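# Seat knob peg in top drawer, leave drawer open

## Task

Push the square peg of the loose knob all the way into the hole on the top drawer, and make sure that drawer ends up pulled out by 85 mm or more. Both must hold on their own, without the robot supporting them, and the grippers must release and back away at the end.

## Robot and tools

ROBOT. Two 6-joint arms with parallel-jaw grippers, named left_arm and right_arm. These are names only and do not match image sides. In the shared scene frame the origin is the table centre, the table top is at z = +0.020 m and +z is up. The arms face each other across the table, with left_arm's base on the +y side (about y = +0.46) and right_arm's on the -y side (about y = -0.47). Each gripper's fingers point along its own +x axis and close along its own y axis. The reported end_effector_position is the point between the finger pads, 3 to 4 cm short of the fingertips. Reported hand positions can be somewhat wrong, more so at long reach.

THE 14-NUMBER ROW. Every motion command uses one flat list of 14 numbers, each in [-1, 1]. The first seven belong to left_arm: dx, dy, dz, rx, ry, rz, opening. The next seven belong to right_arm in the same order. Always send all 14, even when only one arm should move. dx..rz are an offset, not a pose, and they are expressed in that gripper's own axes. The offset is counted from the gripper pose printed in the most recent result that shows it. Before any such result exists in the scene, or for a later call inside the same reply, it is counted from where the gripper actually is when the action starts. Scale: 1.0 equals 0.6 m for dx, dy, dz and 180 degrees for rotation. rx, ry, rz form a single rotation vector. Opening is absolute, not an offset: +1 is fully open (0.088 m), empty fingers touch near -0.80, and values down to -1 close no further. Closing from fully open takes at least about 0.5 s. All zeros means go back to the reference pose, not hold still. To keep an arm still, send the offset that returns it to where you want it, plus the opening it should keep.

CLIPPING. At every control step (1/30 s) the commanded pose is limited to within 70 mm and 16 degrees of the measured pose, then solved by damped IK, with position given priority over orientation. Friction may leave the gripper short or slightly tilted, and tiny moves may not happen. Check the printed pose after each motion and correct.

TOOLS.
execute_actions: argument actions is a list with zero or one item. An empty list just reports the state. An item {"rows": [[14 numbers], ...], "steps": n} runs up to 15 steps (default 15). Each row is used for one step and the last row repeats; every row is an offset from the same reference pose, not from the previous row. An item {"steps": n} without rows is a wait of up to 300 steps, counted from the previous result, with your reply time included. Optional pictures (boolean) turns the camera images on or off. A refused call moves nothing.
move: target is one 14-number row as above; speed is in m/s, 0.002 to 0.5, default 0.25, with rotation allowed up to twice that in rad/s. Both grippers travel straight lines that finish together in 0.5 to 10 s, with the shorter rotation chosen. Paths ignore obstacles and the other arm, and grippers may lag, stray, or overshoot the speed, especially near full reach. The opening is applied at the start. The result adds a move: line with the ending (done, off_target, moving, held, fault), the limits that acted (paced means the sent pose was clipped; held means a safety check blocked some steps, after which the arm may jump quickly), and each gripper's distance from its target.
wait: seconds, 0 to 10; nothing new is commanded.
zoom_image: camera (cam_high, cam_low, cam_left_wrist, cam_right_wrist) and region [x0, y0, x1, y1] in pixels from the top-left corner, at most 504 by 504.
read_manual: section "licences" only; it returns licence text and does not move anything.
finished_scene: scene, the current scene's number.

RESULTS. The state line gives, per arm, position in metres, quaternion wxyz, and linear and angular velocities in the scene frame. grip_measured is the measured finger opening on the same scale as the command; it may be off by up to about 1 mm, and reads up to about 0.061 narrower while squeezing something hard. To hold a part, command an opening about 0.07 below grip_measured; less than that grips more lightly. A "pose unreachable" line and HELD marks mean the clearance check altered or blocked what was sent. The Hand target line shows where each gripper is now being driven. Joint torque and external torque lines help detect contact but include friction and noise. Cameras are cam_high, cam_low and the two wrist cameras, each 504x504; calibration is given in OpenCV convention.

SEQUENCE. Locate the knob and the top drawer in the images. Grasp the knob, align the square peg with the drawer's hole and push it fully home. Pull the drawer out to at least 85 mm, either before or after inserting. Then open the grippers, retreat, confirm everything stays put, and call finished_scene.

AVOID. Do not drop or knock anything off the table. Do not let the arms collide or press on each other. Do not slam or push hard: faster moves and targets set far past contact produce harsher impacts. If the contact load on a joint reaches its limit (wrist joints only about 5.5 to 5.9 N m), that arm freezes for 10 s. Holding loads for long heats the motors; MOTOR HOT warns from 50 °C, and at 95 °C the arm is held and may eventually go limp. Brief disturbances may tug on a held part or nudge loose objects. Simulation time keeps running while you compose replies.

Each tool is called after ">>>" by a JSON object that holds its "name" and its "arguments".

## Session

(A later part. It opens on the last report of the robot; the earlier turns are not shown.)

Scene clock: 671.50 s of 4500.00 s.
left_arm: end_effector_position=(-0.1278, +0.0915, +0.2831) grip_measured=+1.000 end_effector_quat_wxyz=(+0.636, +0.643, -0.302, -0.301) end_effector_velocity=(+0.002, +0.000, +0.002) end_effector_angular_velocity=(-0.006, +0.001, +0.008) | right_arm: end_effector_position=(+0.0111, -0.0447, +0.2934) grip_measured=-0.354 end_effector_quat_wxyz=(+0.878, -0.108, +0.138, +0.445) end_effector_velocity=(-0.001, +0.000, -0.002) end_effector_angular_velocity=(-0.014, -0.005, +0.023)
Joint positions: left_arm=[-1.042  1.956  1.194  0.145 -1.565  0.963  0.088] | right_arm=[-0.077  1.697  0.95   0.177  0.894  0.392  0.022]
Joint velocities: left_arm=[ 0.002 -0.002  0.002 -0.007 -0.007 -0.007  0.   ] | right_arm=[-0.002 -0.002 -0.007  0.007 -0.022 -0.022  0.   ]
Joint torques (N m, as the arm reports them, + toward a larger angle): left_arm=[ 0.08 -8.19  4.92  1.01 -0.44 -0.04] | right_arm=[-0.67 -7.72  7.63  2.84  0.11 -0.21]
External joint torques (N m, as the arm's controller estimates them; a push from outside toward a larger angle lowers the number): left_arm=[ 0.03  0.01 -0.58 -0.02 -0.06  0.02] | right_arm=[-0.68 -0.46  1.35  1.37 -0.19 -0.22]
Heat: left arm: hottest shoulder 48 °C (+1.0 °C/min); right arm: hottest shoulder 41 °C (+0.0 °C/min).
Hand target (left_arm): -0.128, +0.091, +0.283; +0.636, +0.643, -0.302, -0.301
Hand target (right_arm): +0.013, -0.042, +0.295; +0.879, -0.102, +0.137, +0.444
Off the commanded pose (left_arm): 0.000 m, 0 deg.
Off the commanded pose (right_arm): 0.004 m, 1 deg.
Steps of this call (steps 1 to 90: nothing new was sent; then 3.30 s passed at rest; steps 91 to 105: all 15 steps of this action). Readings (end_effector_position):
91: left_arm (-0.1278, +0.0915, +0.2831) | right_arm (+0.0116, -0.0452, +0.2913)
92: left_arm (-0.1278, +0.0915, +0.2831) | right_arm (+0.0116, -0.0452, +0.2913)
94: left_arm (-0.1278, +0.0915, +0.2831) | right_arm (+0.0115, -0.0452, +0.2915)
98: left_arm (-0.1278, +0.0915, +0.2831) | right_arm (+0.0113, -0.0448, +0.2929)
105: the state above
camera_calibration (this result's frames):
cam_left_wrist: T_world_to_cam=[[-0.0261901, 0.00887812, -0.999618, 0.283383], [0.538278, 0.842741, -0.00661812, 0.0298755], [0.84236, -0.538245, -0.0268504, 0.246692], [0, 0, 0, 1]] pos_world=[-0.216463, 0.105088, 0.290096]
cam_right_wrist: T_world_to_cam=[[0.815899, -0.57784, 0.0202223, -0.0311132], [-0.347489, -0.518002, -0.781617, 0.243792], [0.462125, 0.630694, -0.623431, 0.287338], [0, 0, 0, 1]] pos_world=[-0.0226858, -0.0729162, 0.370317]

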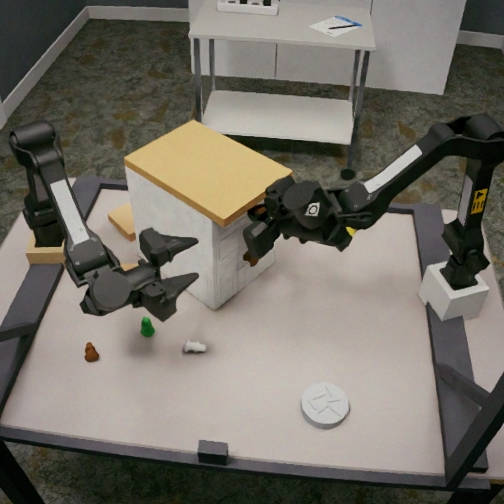

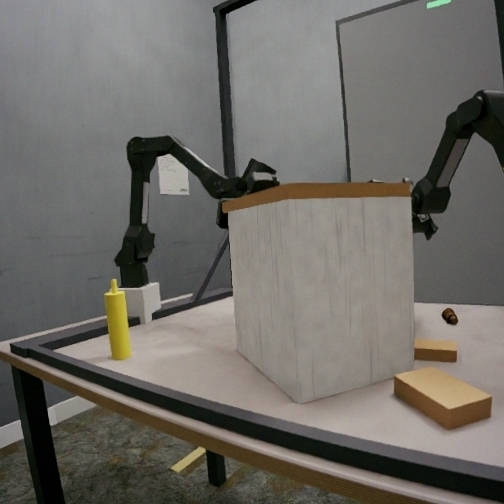

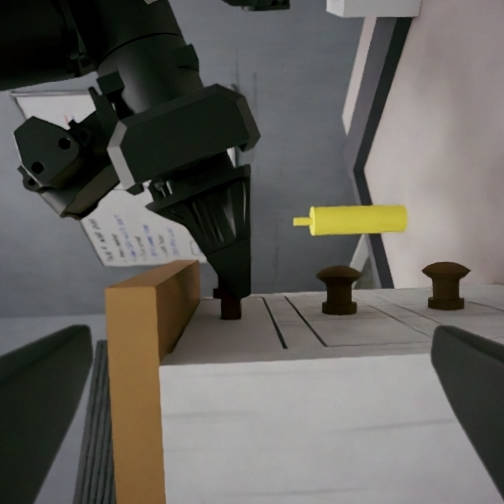

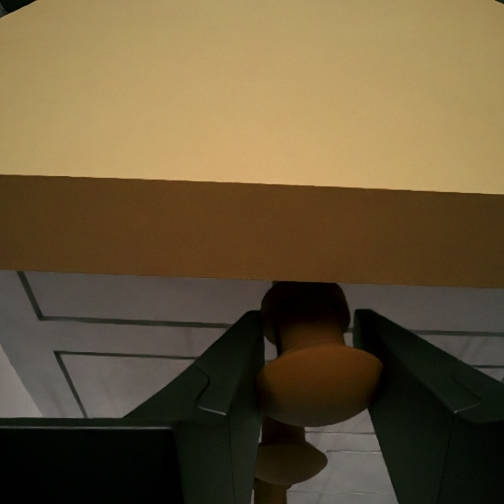

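>>> {"name": "execute_actions", "arguments": {"actions": [{"rows":[[0,0,0,0,0,0,1.0,0.006,0,-0.001,0.004,0.004,0,-0.6],[0,0,0,0,0,0,1.0,0.006,0,-0.001,0.008,0.004,0,-0.6],[0,0,0,0,0,0,1.0,0.007,0,-0.001,0.012,0.004,0,-0.6],[0,0,0,0,0,0,1.0,0.007,0,-0.001,0.016,0.004,0,-0.6],[0,0,0,0,0,0,1.0,0.008,0,-0.001,0.016,0.004,0,-0.6],[0,0,0,0,0,0,1.0,0.008,0,-0.001,0.012,0.004,0,-0.6],[0,0,0,0,0,0,1.0,0.008,0,-0.001,0.006,0.004,0,-0.6],[0,0,0,0,0,0,1.0,0.008,0,-0.001,0.0,0.004,0,-0.6],[0,0,0,0,0,0,1.0,0.008,0,-0.001,-0.006,0.004,0,-0.6],[0,0,0,0,0,0,1.0,0.008,0,-0.001,-0.010,0.004,0,-0.6],[0,0,0,0,0,0,1.0,0.008,0,-0.001,-0.010,0.004,0,-0.6],[0,0,0,0,0,0,1.0,0.008,0,-0.001,-0.004,0.004,0,-0.6],[0,0,0,0,0,0,1.0,0.008,0,-0.001,0.004,0.004,0,-0.6]],"steps":15}]}}

>>> {"name": "zoom_image", "arguments": {"camera": "cam_left_wrist", "region": [160,230,280,350]}}

Scene clock: 681.53 s of 4500.00 s.
left_arm: end_effector_position=(-0.1278, +0.0915, +0.2831) grip_measured=+1.000 end_effector_quat_wxyz=(+0.636, +0.643, -0.302, -0.301) end_effector_velocity=(-0.001, +0.003, -0.001) end_effector_angular_velocity=(-0.000, -0.006, -0.001) | right_arm: end_effector_position=(+0.0111, -0.0457, +0.2913) grip_measured=-0.354 end_effector_quat_wxyz=(+0.878, -0.113, +0.140, +0.444) end_effector_velocity=(+0.001, -0.001, -0.001) end_effector_angular_velocity=(+0.029, +0.051, -0.019)
Joint positions: left_arm=[-1.042  1.956  1.194  0.145 -1.565  0.963  0.088] | right_arm=[-0.077  1.697  0.95   0.164  0.892  0.395  0.022]
Joint velocities: left_arm=[-0.007 -0.002 -0.007 -0.007 -0.007 -0.007  0.   ] | right_arm=[-0.002 -0.002 -0.002 -0.007 -0.007  0.066 -0.   ]
Joint torques (N m, as the arm reports them, + toward a larger angle): left_arm=[ 0.05 -8.37  4.8   0.96 -0.43 -0.05] | right_arm=[-0.9  -6.5   9.04  1.73 -0.12  0.14]
External joint torques (N m, as the arm's controller estimates them; a push from outside toward a larger angle lowers the number): left_arm=[ 0.15 -0.24 -0.63 -0.06 -0.04  0.01] | right_arm=[-0.86  0.69  2.81  0.28 -0.43  0.13]
Heat: left arm: hottest shoulder 48 °C (+0.0 °C/min); right arm: hottest shoulder 42 °C (+1.0 °C/min).
Hand target (left_arm): -0.128, +0.091, +0.283; +0.636, +0.643, -0.302, -0.301
Hand target (right_arm): +0.014, -0.041, +0.291; +0.878, -0.105, +0.146, +0.443
Off the commanded pose (left_arm): 0.000 m, 0 deg.
Off the commanded pose (right_arm): 0.005 m, 1 deg.
Steps of this call (steps 1 to 90: nothing new was sent; then 6.53 s passed at rest; steps 91 to 105: all 15 steps of this action). Readings (end_effector_position):
91: left_arm (-0.1278, +0.0915, +0.2831) | right_arm (+0.0110, -0.0448, +0.2932)
92: left_arm (-0.1278, +0.0915, +0.2831) | right_arm (+0.0111, -0.0451, +0.2927)
94: left_arm (-0.1278, +0.0915, +0.2831) | right_arm (+0.0111, -0.0454, +0.2922)
98: left_arm (-0.1278, +0.0915, +0.2831) | right_arm (+0.0112, -0.0456, +0.2916)
105: the state above
camera_calibration (this result's frames):
cam_left_wrist: T_world_to_cam=[[-0.0261901, 0.00887812, -0.999618, 0.283383], [0.538278, 0.842741, -0.00661812, 0.0298755], [0.84236, -0.538245, -0.0268504, 0.246692], [0, 0, 0, 1]] pos_world=[-0.216463, 0.105088, 0.290096]
cam_right_wrist: T_world_to_cam=[[0.816574, -0.576594, 0.0273308, -0.0337276], [-0.346346, -0.527274, -0.775904, 0.239586], [0.461792, 0.624116, -0.630259, 0.288333], [0, 0, 0, 1]] pos_world=[-0.0226294, -0.0730733, 0.368542]

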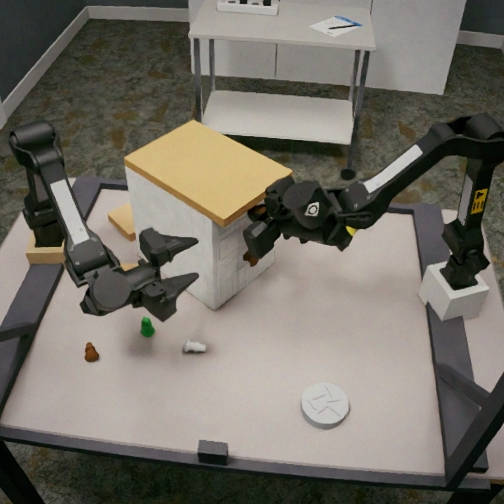

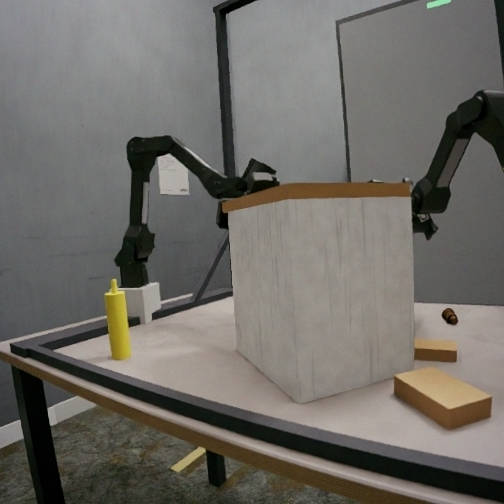

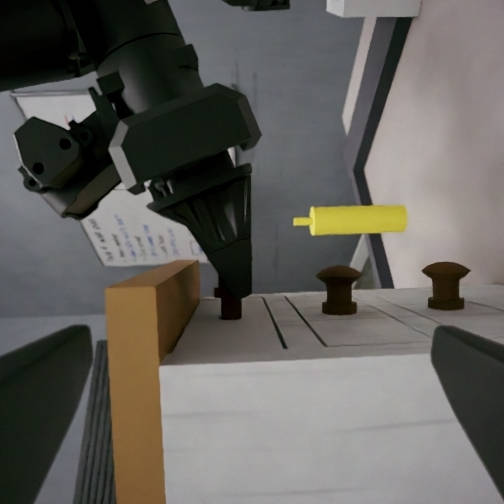

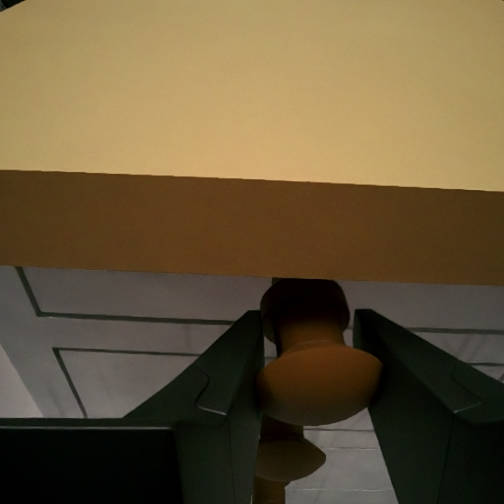

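Region (160, 230, 280, 350) of cam_left_wrist's 504x504 image, scaled by 4.200, with more detail than that image has.

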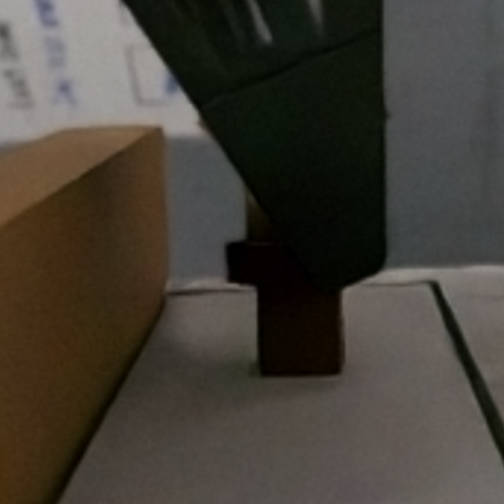

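>>> {"name": "execute_actions", "arguments": {"actions": [{"rows":[[0,0,0,0,0,0,1.0,0.006,-0.001,0.002,0.003,0,0,-0.6],[0,0,0,0,0,0,1.0,0.006,-0.002,0.002,0.003,0,0,-0.6],[0,0,0,0,0,0,1.0,0.006,-0.003,0.002,0.003,0,0,-0.6],[0,0,0,0,0,0,1.0,0.006,-0.004,0.002,0.003,0,0,-0.6],[0,0,0,0,0,0,1.0,0.006,-0.005,0.002,0.003,0,0,-0.6],[0,0,0,0,0,0,1.0,0.006,-0.006,0.002,0.003,0,0,-0.6],[0,0,0,0,0,0,1.0,0.007,-0.007,0.0025,0.003,0,0,-0.6],[0,0,0,0,0,0,1.0,0.008,-0.008,0.003,0.003,0,0,-0.6]],"steps":15}]}}

>>> {"name": "zoom_image", "arguments": {"camera": "cam_left_wrist", "region": [160,230,280,350]}}

Scene clock: 691.00 s of 4500.00 s.
left_arm: end_effector_position=(-0.1278, +0.0915, +0.2831) grip_measured=+1.000 end_effector_quat_wxyz=(+0.636, +0.643, -0.302, -0.301) end_effector_velocity=(+0.001, +0.002, -0.000) end_effector_angular_velocity=(+0.006, -0.014, +0.004) | right_arm: end_effector_position=(+0.0114, -0.0451, +0.2919) grip_measured=-0.354 end_effector_quat_wxyz=(+0.877, -0.112, +0.139, +0.445) end_effector_velocity=(+0.003, -0.000, -0.001) end_effector_angular_velocity=(-0.003, -0.001, +0.001)
Joint positions: left_arm=[-1.042  1.956  1.194  0.145 -1.565  0.963  0.088] | right_arm=[-0.079  1.697  0.95   0.169  0.889  0.392  0.022]
Joint velocities: left_arm=[-0.002 -0.002 -0.002 -0.022 -0.007 -0.007  0.   ] | right_arm=[-0.007 -0.002 -0.007  0.007 -0.007 -0.007 -0.   ]
Joint torques (N m, as the arm reports them, + toward a larger angle): left_arm=[ 0.03 -8.31  5.03  0.97 -0.41 -0.04] | right_arm=[-1.54 -8.4   6.61  2.33 -0.16 -0.18]
External joint torques (N m, as the arm's controller estimates them; a push from outside toward a larger angle lowers the number): left_arm=[ 0.03 -0.19 -0.41 -0.05 -0.03  0.01] | right_arm=[-1.49 -1.21  0.39  0.88 -0.47 -0.19]
Heat: left arm: hottest shoulder 48 °C (+0.0 °C/min); right arm: hottest shoulder 41 °C (+0.0 °C/min).
Hand target (left_arm): -0.128, +0.091, +0.283; +0.636, +0.643, -0.302, -0.301
Hand target (right_arm): +0.018, -0.044, +0.292; +0.878, -0.109, +0.142, +0.443
Off the commanded pose (left_arm): 0.000 m, 0 deg.
Off the commanded pose (right_arm): 0.007 m, 0 deg.
Steps of this call (steps 1 to 90: nothing new was sent; then 5.97 s passed at rest; steps 91 to 105: all 15 steps of this action). Readings (end_effector_position):
91: left_arm (-0.1278, +0.0915, +0.2831) | right_arm (+0.0111, -0.0456, +0.2913)
92: left_arm (-0.1278, +0.0915, +0.2831) | right_arm (+0.0111, -0.0456, +0.2913)
94: left_arm (-0.1278, +0.0915, +0.2831) | right_arm (+0.0112, -0.0455, +0.2914)
98: left_arm (-0.1278, +0.0915, +0.2831) | right_arm (+0.0113, -0.0453, +0.2917)
105: the state above
camera_calibration (this result's frames):
cam_left_wrist: T_world_to_cam=[[-0.0261901, 0.00887812, -0.999618, 0.283383], [0.538278, 0.842741, -0.00661812, 0.0298755], [0.84236, -0.538245, -0.0268504, 0.246692], [0, 0, 0, 1]] pos_world=[-0.216463, 0.105088, 0.290096]
cam_right_wrist: T_world_to_cam=[[0.81754, -0.575343, 0.0246527, -0.0327628], [-0.346354, -0.525455, -0.777133, 0.240829], [0.460073, 0.626799, -0.628853, 0.28798], [0, 0, 0, 1]] pos_world=[-0.0222948, -0.072811, 0.369061]

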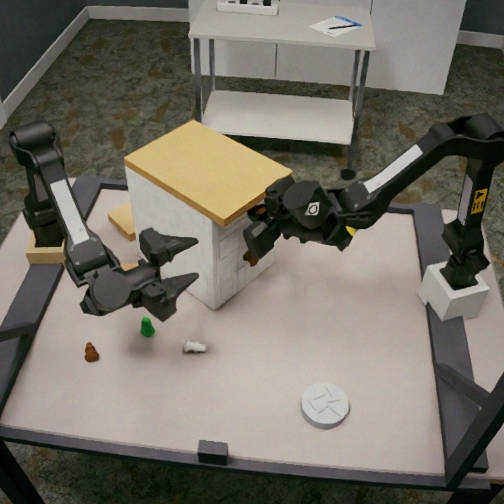

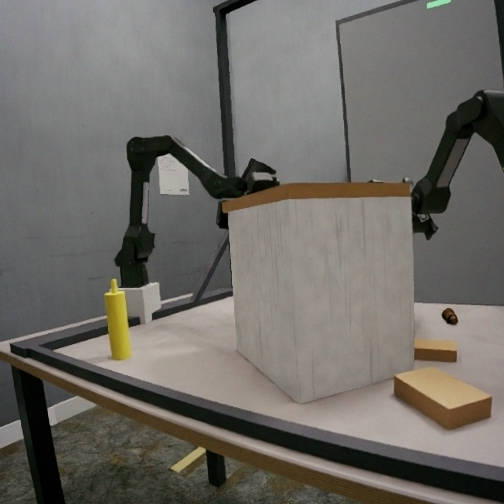

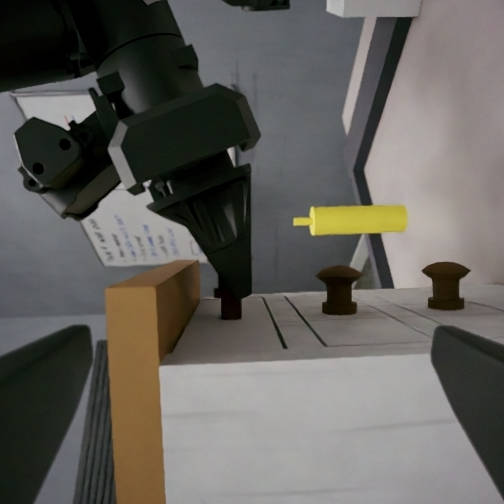

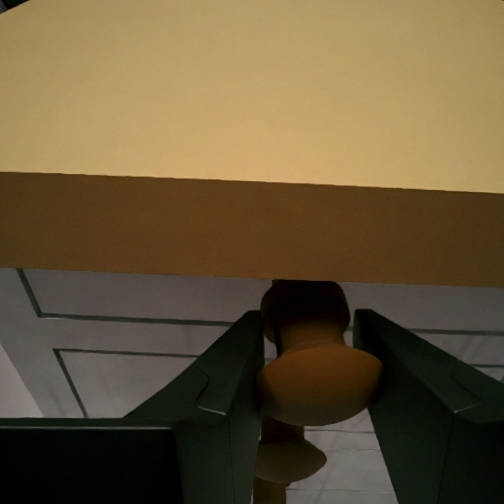

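Region (160, 230, 280, 350) of cam_left_wrist's 504x504 image, scaled by 4.200, with more detail than that image has.

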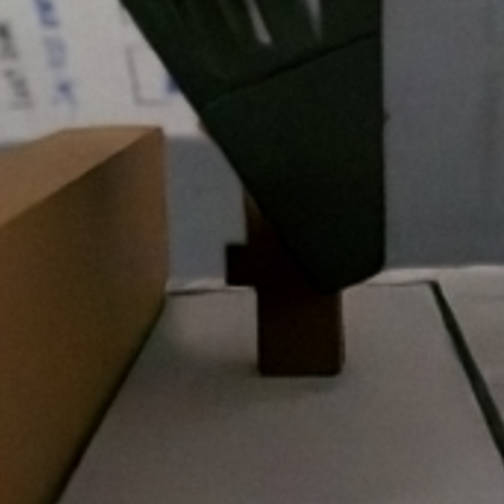

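>>> {"name": "execute_actions", "arguments": {"actions": [{"rows":[[0,0,0,0,0,0,1.0,0.003,0.000,0.001,0.003,0,0,-0.6],[0,0,0,0,0,0,1.0,0.003,0.001,0.001,0.003,0,0,-0.6],[0,0,0,0,0,0,1.0,0.004,0.002,0.0015,0.003,0,0,-0.6],[0,0,0,0,0,0,1.0,0.004,0.003,0.0015,0.003,0,0,-0.6],[0,0,0,0,0,0,1.0,0.005,0.004,0.002,0.003,0,0,-0.6],[0,0,0,0,0,0,1.0,0.005,0.005,0.002,0.003,0,0,-0.6],[0,0,0,0,0,0,1.0,0.006,0.006,0.002,0.003,0,0,-0.6],[0,0,0,0,0,0,1.0,0.007,0.007,0.0025,0.003,0,0,-0.6],[0,0,0,0,0,0,1.0,0.008,0.008,0.003,0.003,0,0,-0.6]],"steps":15}]}}

>>> {"name": "zoom_image", "arguments": {"camera": "cam_left_wrist", "region": [160,230,280,350]}}

Scene clock: 701.97 s of 4500.00 s.
left_arm: end_effector_position=(-0.1278, +0.0915, +0.2831) grip_measured=+1.000 end_effector_quat_wxyz=(+0.636, +0.643, -0.302, -0.301) end_effector_velocity=(-0.001, +0.003, +0.000) end_effector_angular_velocity=(-0.003, -0.003, -0.001) | right_arm: end_effector_position=(+0.0110, -0.0451, +0.2909) grip_measured=-0.354 end_effector_quat_wxyz=(+0.878, -0.113, +0.139, +0.443) end_effector_velocity=(+0.002, +0.001, -0.001) end_effector_angular_velocity=(-0.018, -0.023, -0.001)
Joint positions: left_arm=[-1.042  1.956  1.194  0.145 -1.565  0.963  0.088] | right_arm=[-0.077  1.701  0.952  0.167  0.896  0.394  0.022]
Joint velocities: left_arm=[-0.007 -0.002 -0.002 -0.007 -0.007 -0.007  0.   ] | right_arm=[-0.002  0.007  0.007 -0.007  0.007 -0.022 -0.   ]
Joint torques (N m, as the arm reports them, + toward a larger angle): left_arm=[ 0.11 -8.39  5.05  0.98 -0.37 -0.02] | right_arm=[-0.65 -5.52 10.16  1.95  0.03  0.12]
External joint torques (N m, as the arm's controller estimates them; a push from outside toward a larger angle lowers the number): left_arm=[ 0.16 -0.24 -0.41 -0.05  0.01  0.03] | right_arm=[-0.61  1.77  3.84  0.47 -0.29  0.11]
Heat: left arm: hottest shoulder 48 °C (+0.0 °C/min); right arm: hottest shoulder 42 °C (+1.0 °C/min).
Hand target (left_arm): -0.128, +0.091, +0.283; +0.636, +0.643, -0.302, -0.301
Hand target (right_arm): +0.011, -0.038, +0.292; +0.878, -0.108, +0.141, +0.445
Off the commanded pose (left_arm): 0.000 m, 0 deg.
Off the commanded pose (right_arm): 0.007 m, 1 deg.
Steps of this call (steps 1 to 90: nothing new was sent; then 7.47 s passed at rest; steps 91 to 105: all 15 steps of this action). Readings (end_effector_position):
91: left_arm (-0.1278, +0.0915, +0.2831) | right_arm (+0.0113, -0.0452, +0.2918)
92: left_arm (-0.1278, +0.0915, +0.2831) | right_arm (+0.0113, -0.0452, +0.2918)
94: left_arm (-0.1278, +0.0915, +0.2831) | right_arm (+0.0112, -0.0452, +0.2917)
98: left_arm (-0.1278, +0.0915, +0.2831) | right_arm (+0.0112, -0.0454, +0.2915)
105: the state above
camera_calibration (this result's frames):
cam_left_wrist: T_world_to_cam=[[-0.0261901, 0.00887812, -0.999618, 0.283383], [0.538278, 0.842741, -0.00661812, 0.0298755], [0.84236, -0.538245, -0.0268504, 0.246692], [0, 0, 0, 1]] pos_world=[-0.216463, 0.105088, 0.290096]
cam_right_wrist: T_world_to_cam=[[0.815191, -0.578485, 0.0286059, -0.0337265], [-0.345884, -0.52584, -0.777082, 0.239961], [0.464573, 0.623576, -0.628749, 0.287339], [0, 0, 0, 1]] pos_world=[-0.0229977, -0.0725072, 0.368098]

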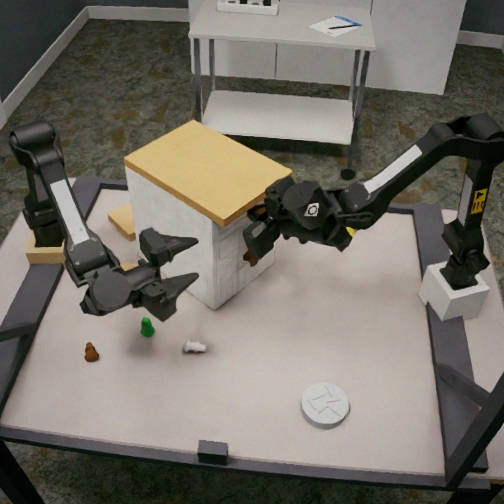

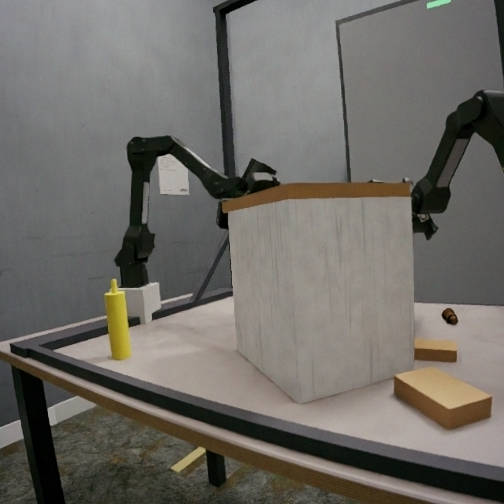

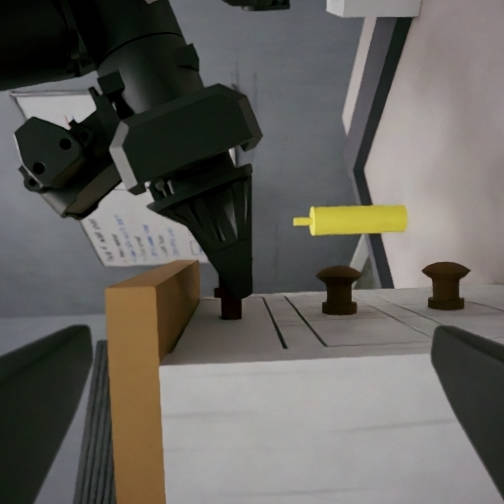

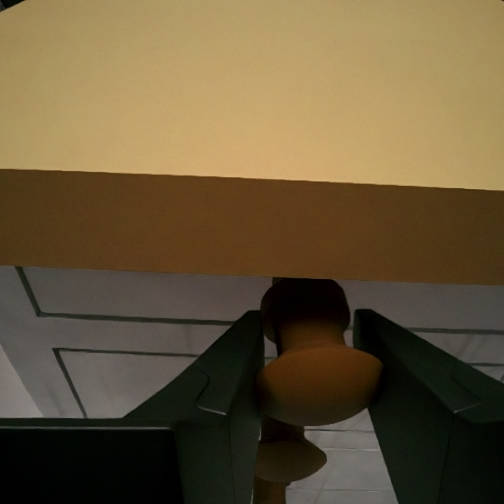

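Region (160, 230, 280, 350) of cam_left_wrist's 504x504 image, scaled by 4.200, with more detail than that image has.

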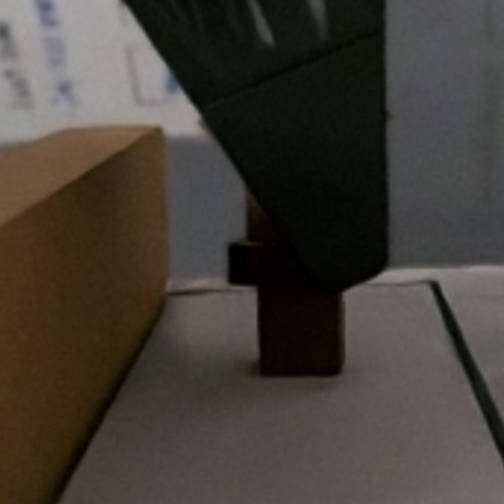

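>>> {"name": "execute_actions", "arguments": {"actions": [{"rows":[[0,0,0,0,0,0,1.0,0.008,0,0.003,0.003,0,0,-0.6],[0,0,0,0,0,0,1.0,0.012,0,0.0045,0.003,0,0,-0.6],[0,0,0,0,0,0,1.0,0.016,0,0.006,0.003,0,0,-0.6],[0,0,0,0,0,0,1.0,0.020,0,0.0075,0.003,0,0,-0.6],[0,0,0,0,0,0,1.0,0.024,0,0.009,0.003,0,0,-0.6]],"steps":15}]}}

>>> {"name": "zoom_image", "arguments": {"camera": "cam_left_wrist", "region": [160,230,280,350]}}

Scene clock: 710.53 s of 4500.00 s.
left_arm: end_effector_position=(-0.1278, +0.0915, +0.2831) grip_measured=+1.000 end_effector_quat_wxyz=(+0.636, +0.643, -0.302, -0.301) end_effector_velocity=(+0.001, +0.002, -0.000) end_effector_angular_velocity=(-0.000, -0.006, +0.004) | right_arm: end_effector_position=(+0.0110, -0.0437, +0.2905) grip_measured=-0.356 end_effector_quat_wxyz=(+0.877, -0.117, +0.136, +0.445) end_effector_velocity=(+0.002, -0.001, -0.002) end_effector_angular_velocity=(-0.014, -0.013, -0.006)
Joint positions: left_arm=[-1.042  1.956  1.194  0.145 -1.565  0.963  0.088] | right_arm=[-0.079  1.706  0.953  0.176  0.892  0.379  0.022]
Joint velocities: left_arm=[-0.002 -0.002 -0.007  0.007 -0.007  0.007  0.   ] | right_arm=[-0.002  0.002 -0.002 -0.007  0.007 -0.007  0.   ]
Joint torques (N m, as the arm reports them, + toward a larger angle): left_arm=[ 0.01 -8.31  5.    0.97 -0.44 -0.05] | right_arm=[-2.7  -4.76 10.81  2.8  -0.54 -0.27]
External joint torques (N m, as the arm's controller estimates them; a push from outside toward a larger angle lowers the number): left_arm=[ 0.01 -0.16 -0.46 -0.05 -0.06  0.01] | right_arm=[-2.69  2.42  4.64  1.36 -0.85 -0.28]
Heat: left arm: hottest shoulder 48 °C (+0.0 °C/min); right arm: hottest shoulder 41 °C (-1.0 °C/min).
Hand target (left_arm): -0.128, +0.091, +0.283; +0.636, +0.643, -0.302, -0.301
Hand target (right_arm): +0.020, -0.033, +0.291; +0.879, -0.109, +0.141, +0.443
Off the commanded pose (left_arm): 0.000 m, 0 deg.
Off the commanded pose (right_arm): 0.014 m, 1 deg.
Steps of this call (steps 1 to 90: nothing new was sent; then 5.07 s passed at rest; steps 91 to 105: all 15 steps of this action). Readings (end_effector_position):
91: left_arm (-0.1278, +0.0915, +0.2831) | right_arm (+0.0109, -0.0450, +0.2909)
92: left_arm (-0.1278, +0.0915, +0.2831) | right_arm (+0.0109, -0.0450, +0.2909)
94: left_arm (-0.1278, +0.0915, +0.2831) | right_arm (+0.0111, -0.0448, +0.2911)
98: left_arm (-0.1278, +0.0915, +0.2831) | right_arm (+0.0109, -0.0440, +0.2906)
105: the state above
camera_calibration (this result's frames):
cam_left_wrist: T_world_to_cam=[[-0.0261901, 0.00887812, -0.999618, 0.283383], [0.538278, 0.842741, -0.00661812, 0.0298755], [0.84236, -0.538245, -0.0268504, 0.246692], [0, 0, 0, 1]] pos_world=[-0.216463, 0.105088, 0.290096]
cam_right_wrist: T_world_to_cam=[[0.818762, -0.572913, 0.0374209, -0.0351919], [-0.336247, -0.531327, -0.77758, 0.24014], [0.465368, 0.62407, -0.62767, 0.285863], [0, 0, 0, 1]] pos_world=[-0.0234714, -0.0709677, 0.367473]

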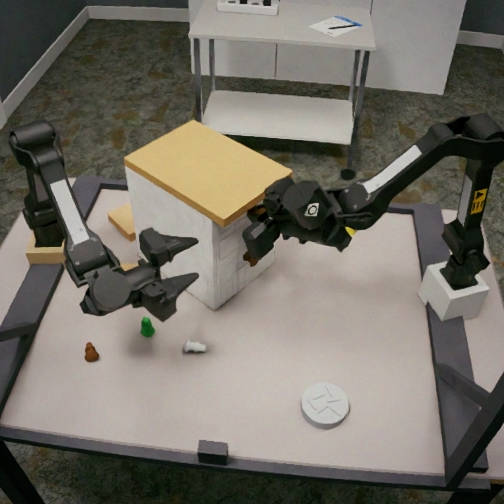

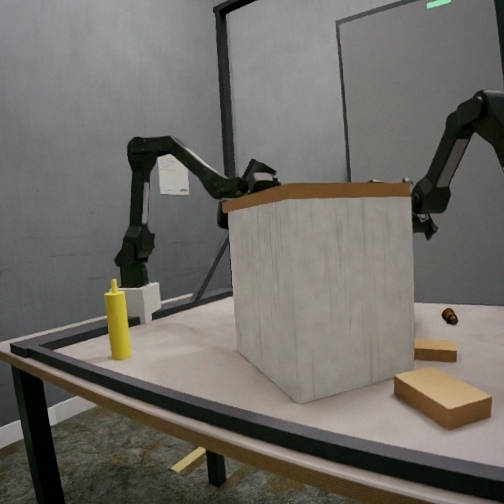

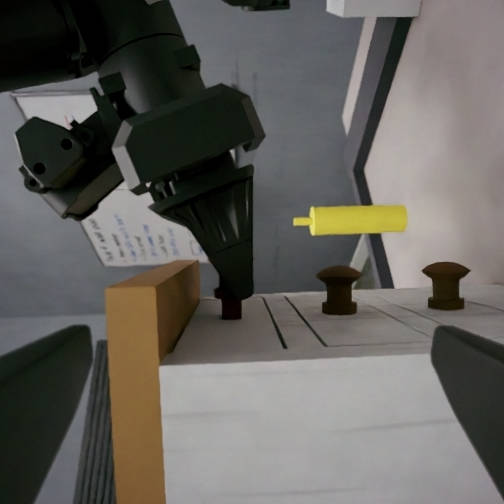

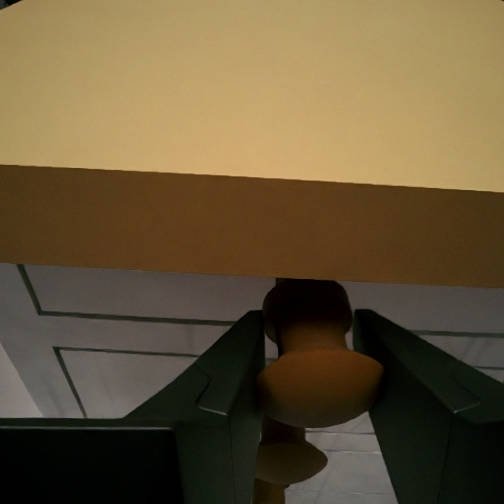

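Region (160, 230, 280, 350) of cam_left_wrist's 504x504 image, scaled by 4.200, with more detail than that image has.

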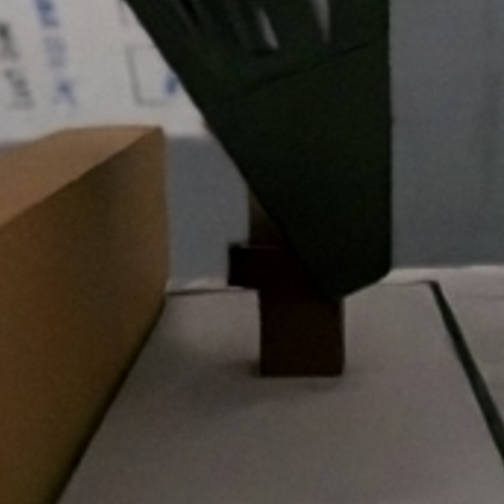

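>>> {"name": "move", "arguments": {"target": [0,0,0,0,0,0,1.0,-0.054,0,-0.019,0.006,0,0,-0.6], "speed": 0.05}}

>>> {"name": "zoom_image", "arguments": {"camera": "cam_left_wrist", "region": [160,200,280,320]}}

>>> {"name": "zoom_image", "arguments": {"camera": "cam_right_wrist", "region": [200,130,400,330]}}

Scene clock: 717.57 s of 4500.00 s.
left_arm: end_effector_position=(-0.1278, +0.0915, +0.2831) grip_measured=+1.000 end_effector_quat_wxyz=(+0.636, +0.643, -0.302, -0.301) end_effector_velocity=(+0.002, +0.003, +0.002) end_effector_angular_velocity=(-0.019, +0.003, +0.016) | right_arm: end_effector_position=(-0.0096, -0.0675, +0.2923) grip_measured=-0.357 end_effector_quat_wxyz=(+0.877, -0.108, +0.140, +0.446) end_effector_velocity=(+0.001, -0.002, -0.005) end_effector_angular_velocity=(-0.030, -0.012, +0.006)
Joint positions: left_arm=[-1.042  1.956  1.194  0.145 -1.565  0.963  0.088] | right_arm=[0.006 1.649 0.911 0.101 0.959 0.477 0.022]
Joint velocities: left_arm=[-0.002 -0.002 -0.002 -0.007 -0.022 -0.022  0.   ] | right_arm=[-0.002  0.002 -0.002 -0.022 -0.007 -0.007 -0.   ]
Joint torques (N m, as the arm reports them, + toward a larger angle): left_arm=[ 0.03 -8.21  5.05  0.98 -0.41 -0.02] | right_arm=[ 0.33 -8.86  5.61  1.42  0.52  0.12]
External joint torques (N m, as the arm's controller estimates them; a push from outside toward a larger angle lowers the number): left_arm=[ 0.03  0.03 -0.46 -0.06 -0.02  0.03] | right_arm=[ 0.35 -2.12 -0.54  0.05  0.17  0.11]
Heat: left arm: hottest shoulder 48 °C (+0.0 °C/min); right arm: hottest elbow 42 °C (+0.0 °C/min).
Hand target (left_arm): -0.128, +0.091, +0.283; +0.636, +0.643, -0.302, -0.301
Hand target (right_arm): -0.009, -0.072, +0.291; +0.878, -0.109, +0.140, +0.444
Off the commanded pose (left_arm): 0.000 m, 0 deg.
Off the commanded pose (right_arm): 0.004 m, 0 deg.
After step 90, 2.97 s passed at rest.
move: done
camera_calibration (this result's frames):
cam_left_wrist: T_world_to_cam=[[-0.0261901, 0.00887812, -0.999618, 0.283383], [0.538278, 0.842741, -0.00661812, 0.0298755], [0.84236, -0.538245, -0.0268504, 0.246692], [0, 0, 0, 1]] pos_world=[-0.216463, 0.105088, 0.290096]
cam_right_wrist: T_world_to_cam=[[0.817274, -0.576019, 0.0162991, -0.0261184], [-0.350768, -0.519723, -0.779005, 0.223015], [0.457193, 0.630943, -0.626805, 0.311647], [0, 0, 0, 1]] pos_world=[-0.0429104, -0.0957703, 0.369498]

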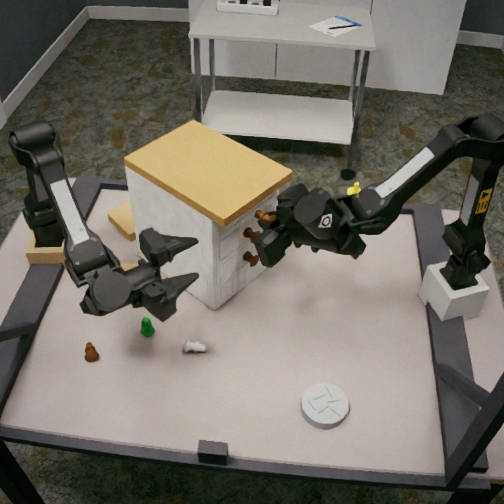

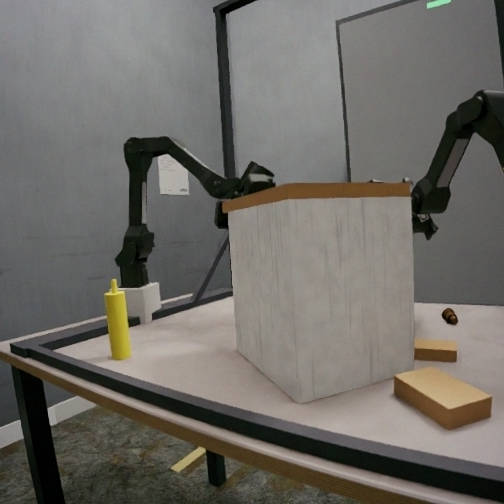

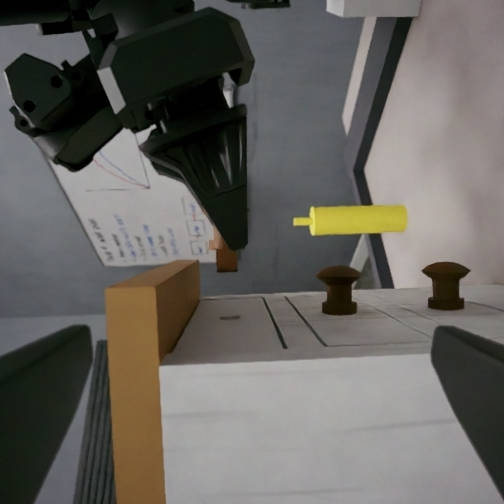

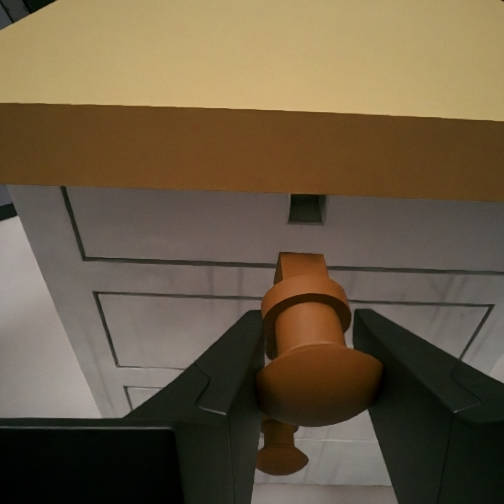

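Region (160, 200, 280, 320) of cam_left_wrist's 504x504 image, scaled by 4.200, with more detail than that image has.

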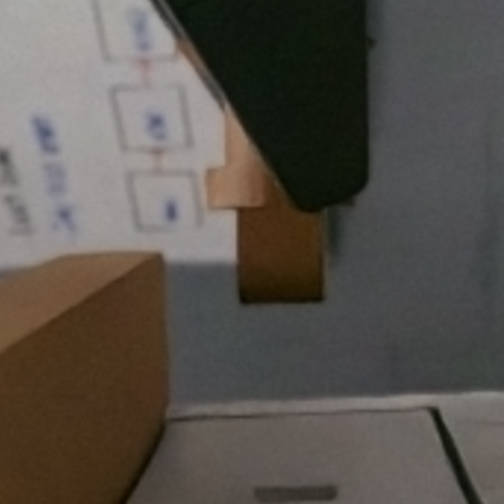

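Region (200, 130, 400, 330) of cam_right_wrist's 504x504 image, scaled by 2.520, with more detail than that image has.

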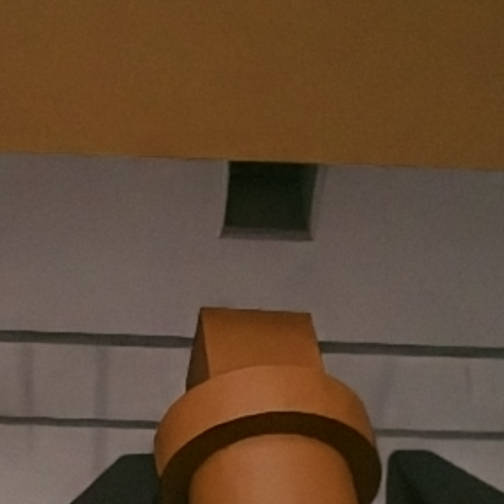

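>>> {"name": "move", "arguments": {"target": [0,0,0,0,0,0,1.0,-0.022,-0.008,-0.008,0.0037,0.0028,-0.0015,-0.6], "speed": 0.05}}

Scene clock: 727.10 s of 4500.00 s.
left_arm: end_effector_position=(-0.1278, +0.0915, +0.2831) grip_measured=+1.000 end_effector_quat_wxyz=(+0.636, +0.643, -0.302, -0.301) end_effector_velocity=(+0.000, +0.001, +0.001) end_effector_angular_velocity=(-0.013, +0.009, +0.004) | right_arm: end_effector_position=(-0.0148, -0.0777, +0.2940) grip_measured=-0.357 end_effector_quat_wxyz=(+0.878, -0.103, +0.147, +0.444) end_effector_velocity=(+0.005, -0.005, -0.001) end_effector_angular_velocity=(-0.027, -0.031, -0.017)
Joint positions: left_arm=[-1.042  1.956  1.194  0.145 -1.565  0.963  0.088] | right_arm=[0.034 1.621 0.903 0.044 0.977 0.531 0.022]
Joint velocities: left_arm=[-0.002 -0.002 -0.002  0.007 -0.007 -0.007  0.   ] | right_arm=[-0.002 -0.007 -0.002 -0.037  0.022 -0.007 -0.   ]
Joint torques (N m, as the arm reports them, + toward a larger angle): left_arm=[ 0.03 -8.21  5.02  1.01 -0.38 -0.03] | right_arm=[ 0.21 -8.59  5.68  1.44  0.55  0.17]
External joint torques (N m, as the arm's controller estimates them; a push from outside toward a larger angle lowers the number): left_arm=[-0.02 -0.04 -0.46 -0.02  0.    0.03] | right_arm=[ 0.25 -2.02 -0.49  0.11  0.17  0.16]
Heat: left arm: hottest shoulder 48 °C (+0.0 °C/min); right arm: hottest shoulder 42 °C (+1.0 °C/min).
Hand target (left_arm): -0.128, +0.091, +0.283; +0.636, +0.643, -0.302, -0.301
Hand target (right_arm): -0.014, -0.082, +0.293; +0.879, -0.105, +0.146, +0.442
Off the commanded pose (left_arm): 0.000 m, 0 deg.
Off the commanded pose (right_arm): 0.004 m, 0 deg.
After step 90, 5.77 s passed at rest.
move: done
camera_calibration (this result's frames):
cam_left_wrist: T_world_to_cam=[[-0.0261901, 0.00887812, -0.999618, 0.283383], [0.538278, 0.842741, -0.00661812, 0.0298755], [0.84236, -0.538245, -0.0268504, 0.246692], [0, 0, 0, 1]] pos_world=[-0.216463, 0.105088, 0.290096]
cam_right_wrist: T_world_to_cam=[[0.813907, -0.580984, 0.00353997, -0.0244477], [-0.365398, -0.516608, -0.774339, 0.215931], [0.451707, 0.628947, -0.632761, 0.322947], [0, 0, 0, 1]] pos_world=[-0.0470784, -0.105768, 0.371639]

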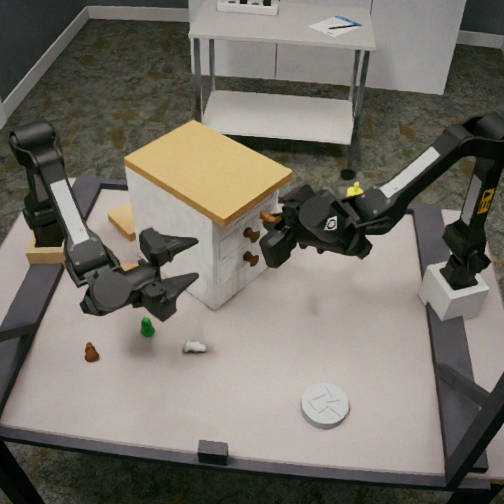

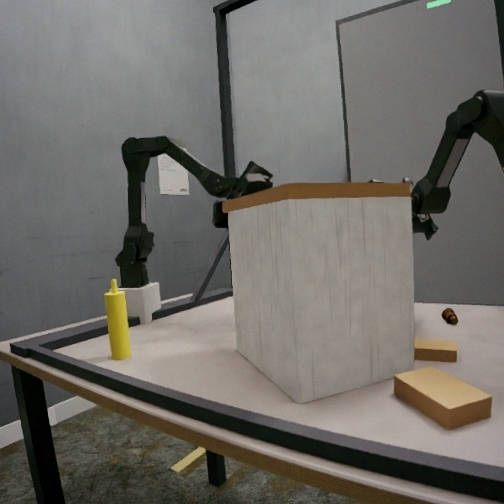

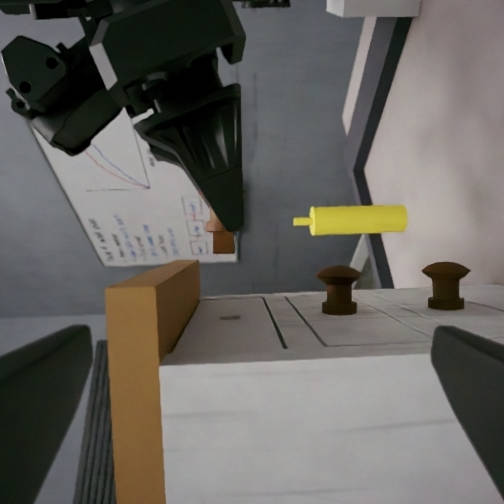

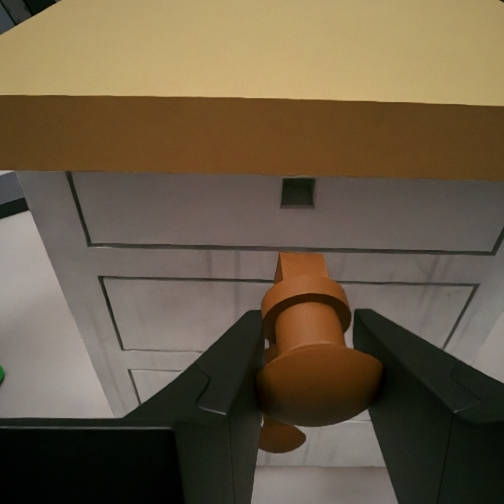

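>>> {"name": "move", "arguments": {"target": [0,0,0,0,0,0,1.0,0.0763,-0.001,0.0275,0,0,0,-0.6], "speed": 0.04}}

>>> {"name": "zoom_image", "arguments": {"camera": "cam_left_wrist", "region": [160,230,280,350]}}

Scene clock: 732.23 s of 4500.00 s.
left_arm: end_effector_position=(-0.1278, +0.0915, +0.2831) grip_measured=+1.000 end_effector_quat_wxyz=(+0.636, +0.643, -0.302, -0.301) end_effector_velocity=(+0.000, +0.002, +0.003) end_effector_angular_velocity=(-0.016, +0.012, +0.004) | right_arm: end_effector_position=(+0.0136, -0.0434, +0.2927) grip_measured=-0.357 end_effector_quat_wxyz=(+0.878, -0.105, +0.146, +0.443) end_effector_velocity=(+0.003, -0.002, -0.003) end_effector_angular_velocity=(-0.035, -0.020, +0.006)
Joint positions: left_arm=[-1.042  1.956  1.194  0.145 -1.565  0.963  0.088] | right_arm=[-0.087  1.698  0.96   0.157  0.881  0.412  0.022]
Joint velocities: left_arm=[-0.002 -0.007 -0.002  0.007 -0.007 -0.007  0.   ] | right_arm=[-0.007 -0.002 -0.002 -0.022 -0.007 -0.022  0.   ]
Joint torques (N m, as the arm reports them, + toward a larger angle): left_arm=[-0.15 -8.29  4.9   1.01 -0.42 -0.06] | right_arm=[-0.49 -6.46  9.25  1.83  0.05 -0.17]
External joint torques (N m, as the arm's controller estimates them; a push from outside toward a larger angle lowers the number): left_arm=[-0.21 -0.11 -0.56 -0.02 -0.03  0.  ] | right_arm=[-0.51  0.79  2.99  0.37 -0.25 -0.18]
Heat: left arm: hottest shoulder 48 °C (+0.0 °C/min); right arm: hottest shoulder 42 °C (+1.0 °C/min).
Hand target (left_arm): -0.128, +0.091, +0.283; +0.636, +0.643, -0.302, -0.301
Hand target (right_arm): +0.014, -0.039, +0.293; +0.878, -0.103, +0.147, +0.444
Off the commanded pose (left_arm): 0.000 m, 0 deg.
Off the commanded pose (right_arm): 0.005 m, 0 deg.
After step 90, 0.60 s passed at rest.
move: done
camera_calibration (this result's frames):
cam_left_wrist: T_world_to_cam=[[-0.0261901, 0.00887812, -0.999618, 0.283383], [0.538278, 0.842741, -0.00661812, 0.0298755], [0.84236, -0.538245, -0.0268504, 0.246692], [0, 0, 0, 1]] pos_world=[-0.216463, 0.105088, 0.290096]
cam_right_wrist: T_world_to_cam=[[0.813042, -0.582169, 0.00643921, -0.0284749], [-0.364619, -0.517778, -0.773924, 0.242804], [0.453889, 0.626885, -0.633245, 0.287761], [0, 0, 0, 1]] pos_world=[-0.0189292, -0.0712518, 0.370319]

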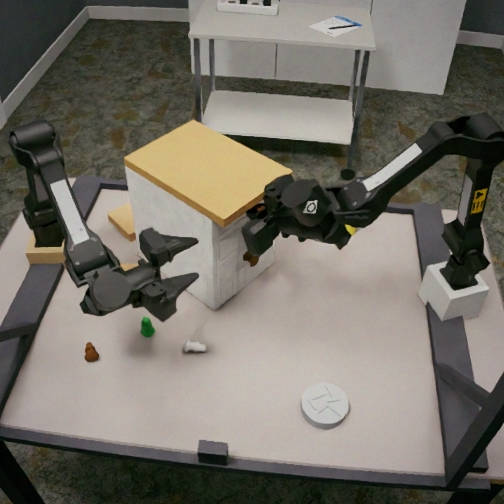

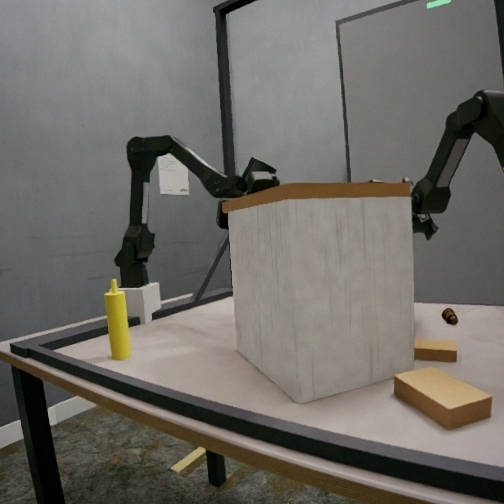

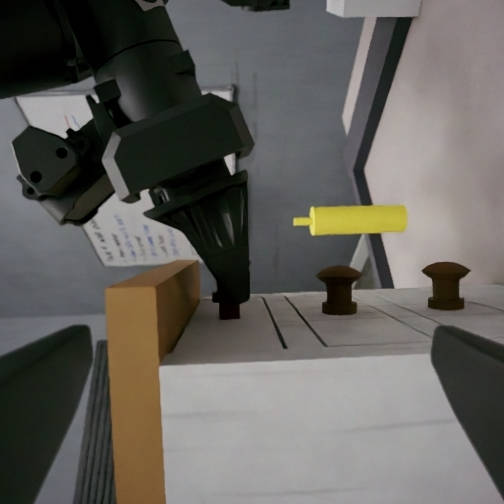

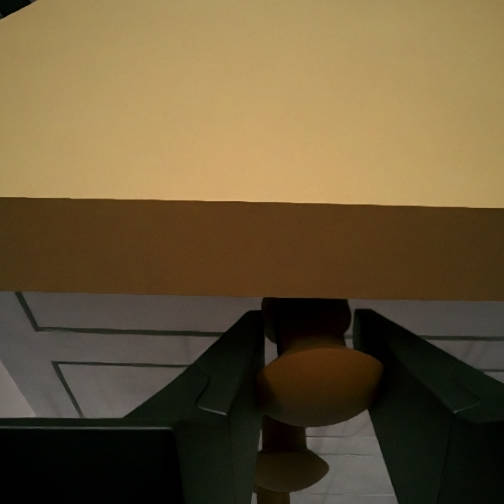

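Region (160, 230, 280, 350) of cam_left_wrist's 504x504 image, scaled by 4.200, with more detail than that image has.

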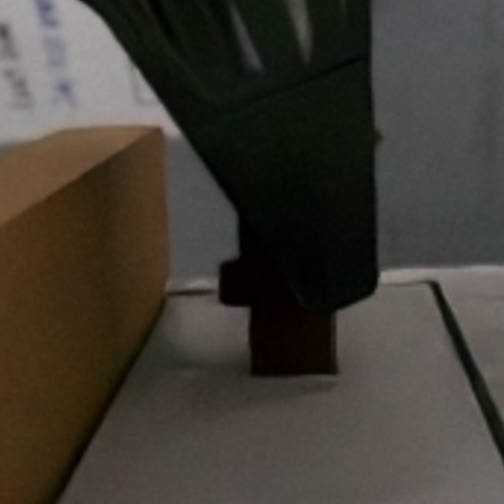

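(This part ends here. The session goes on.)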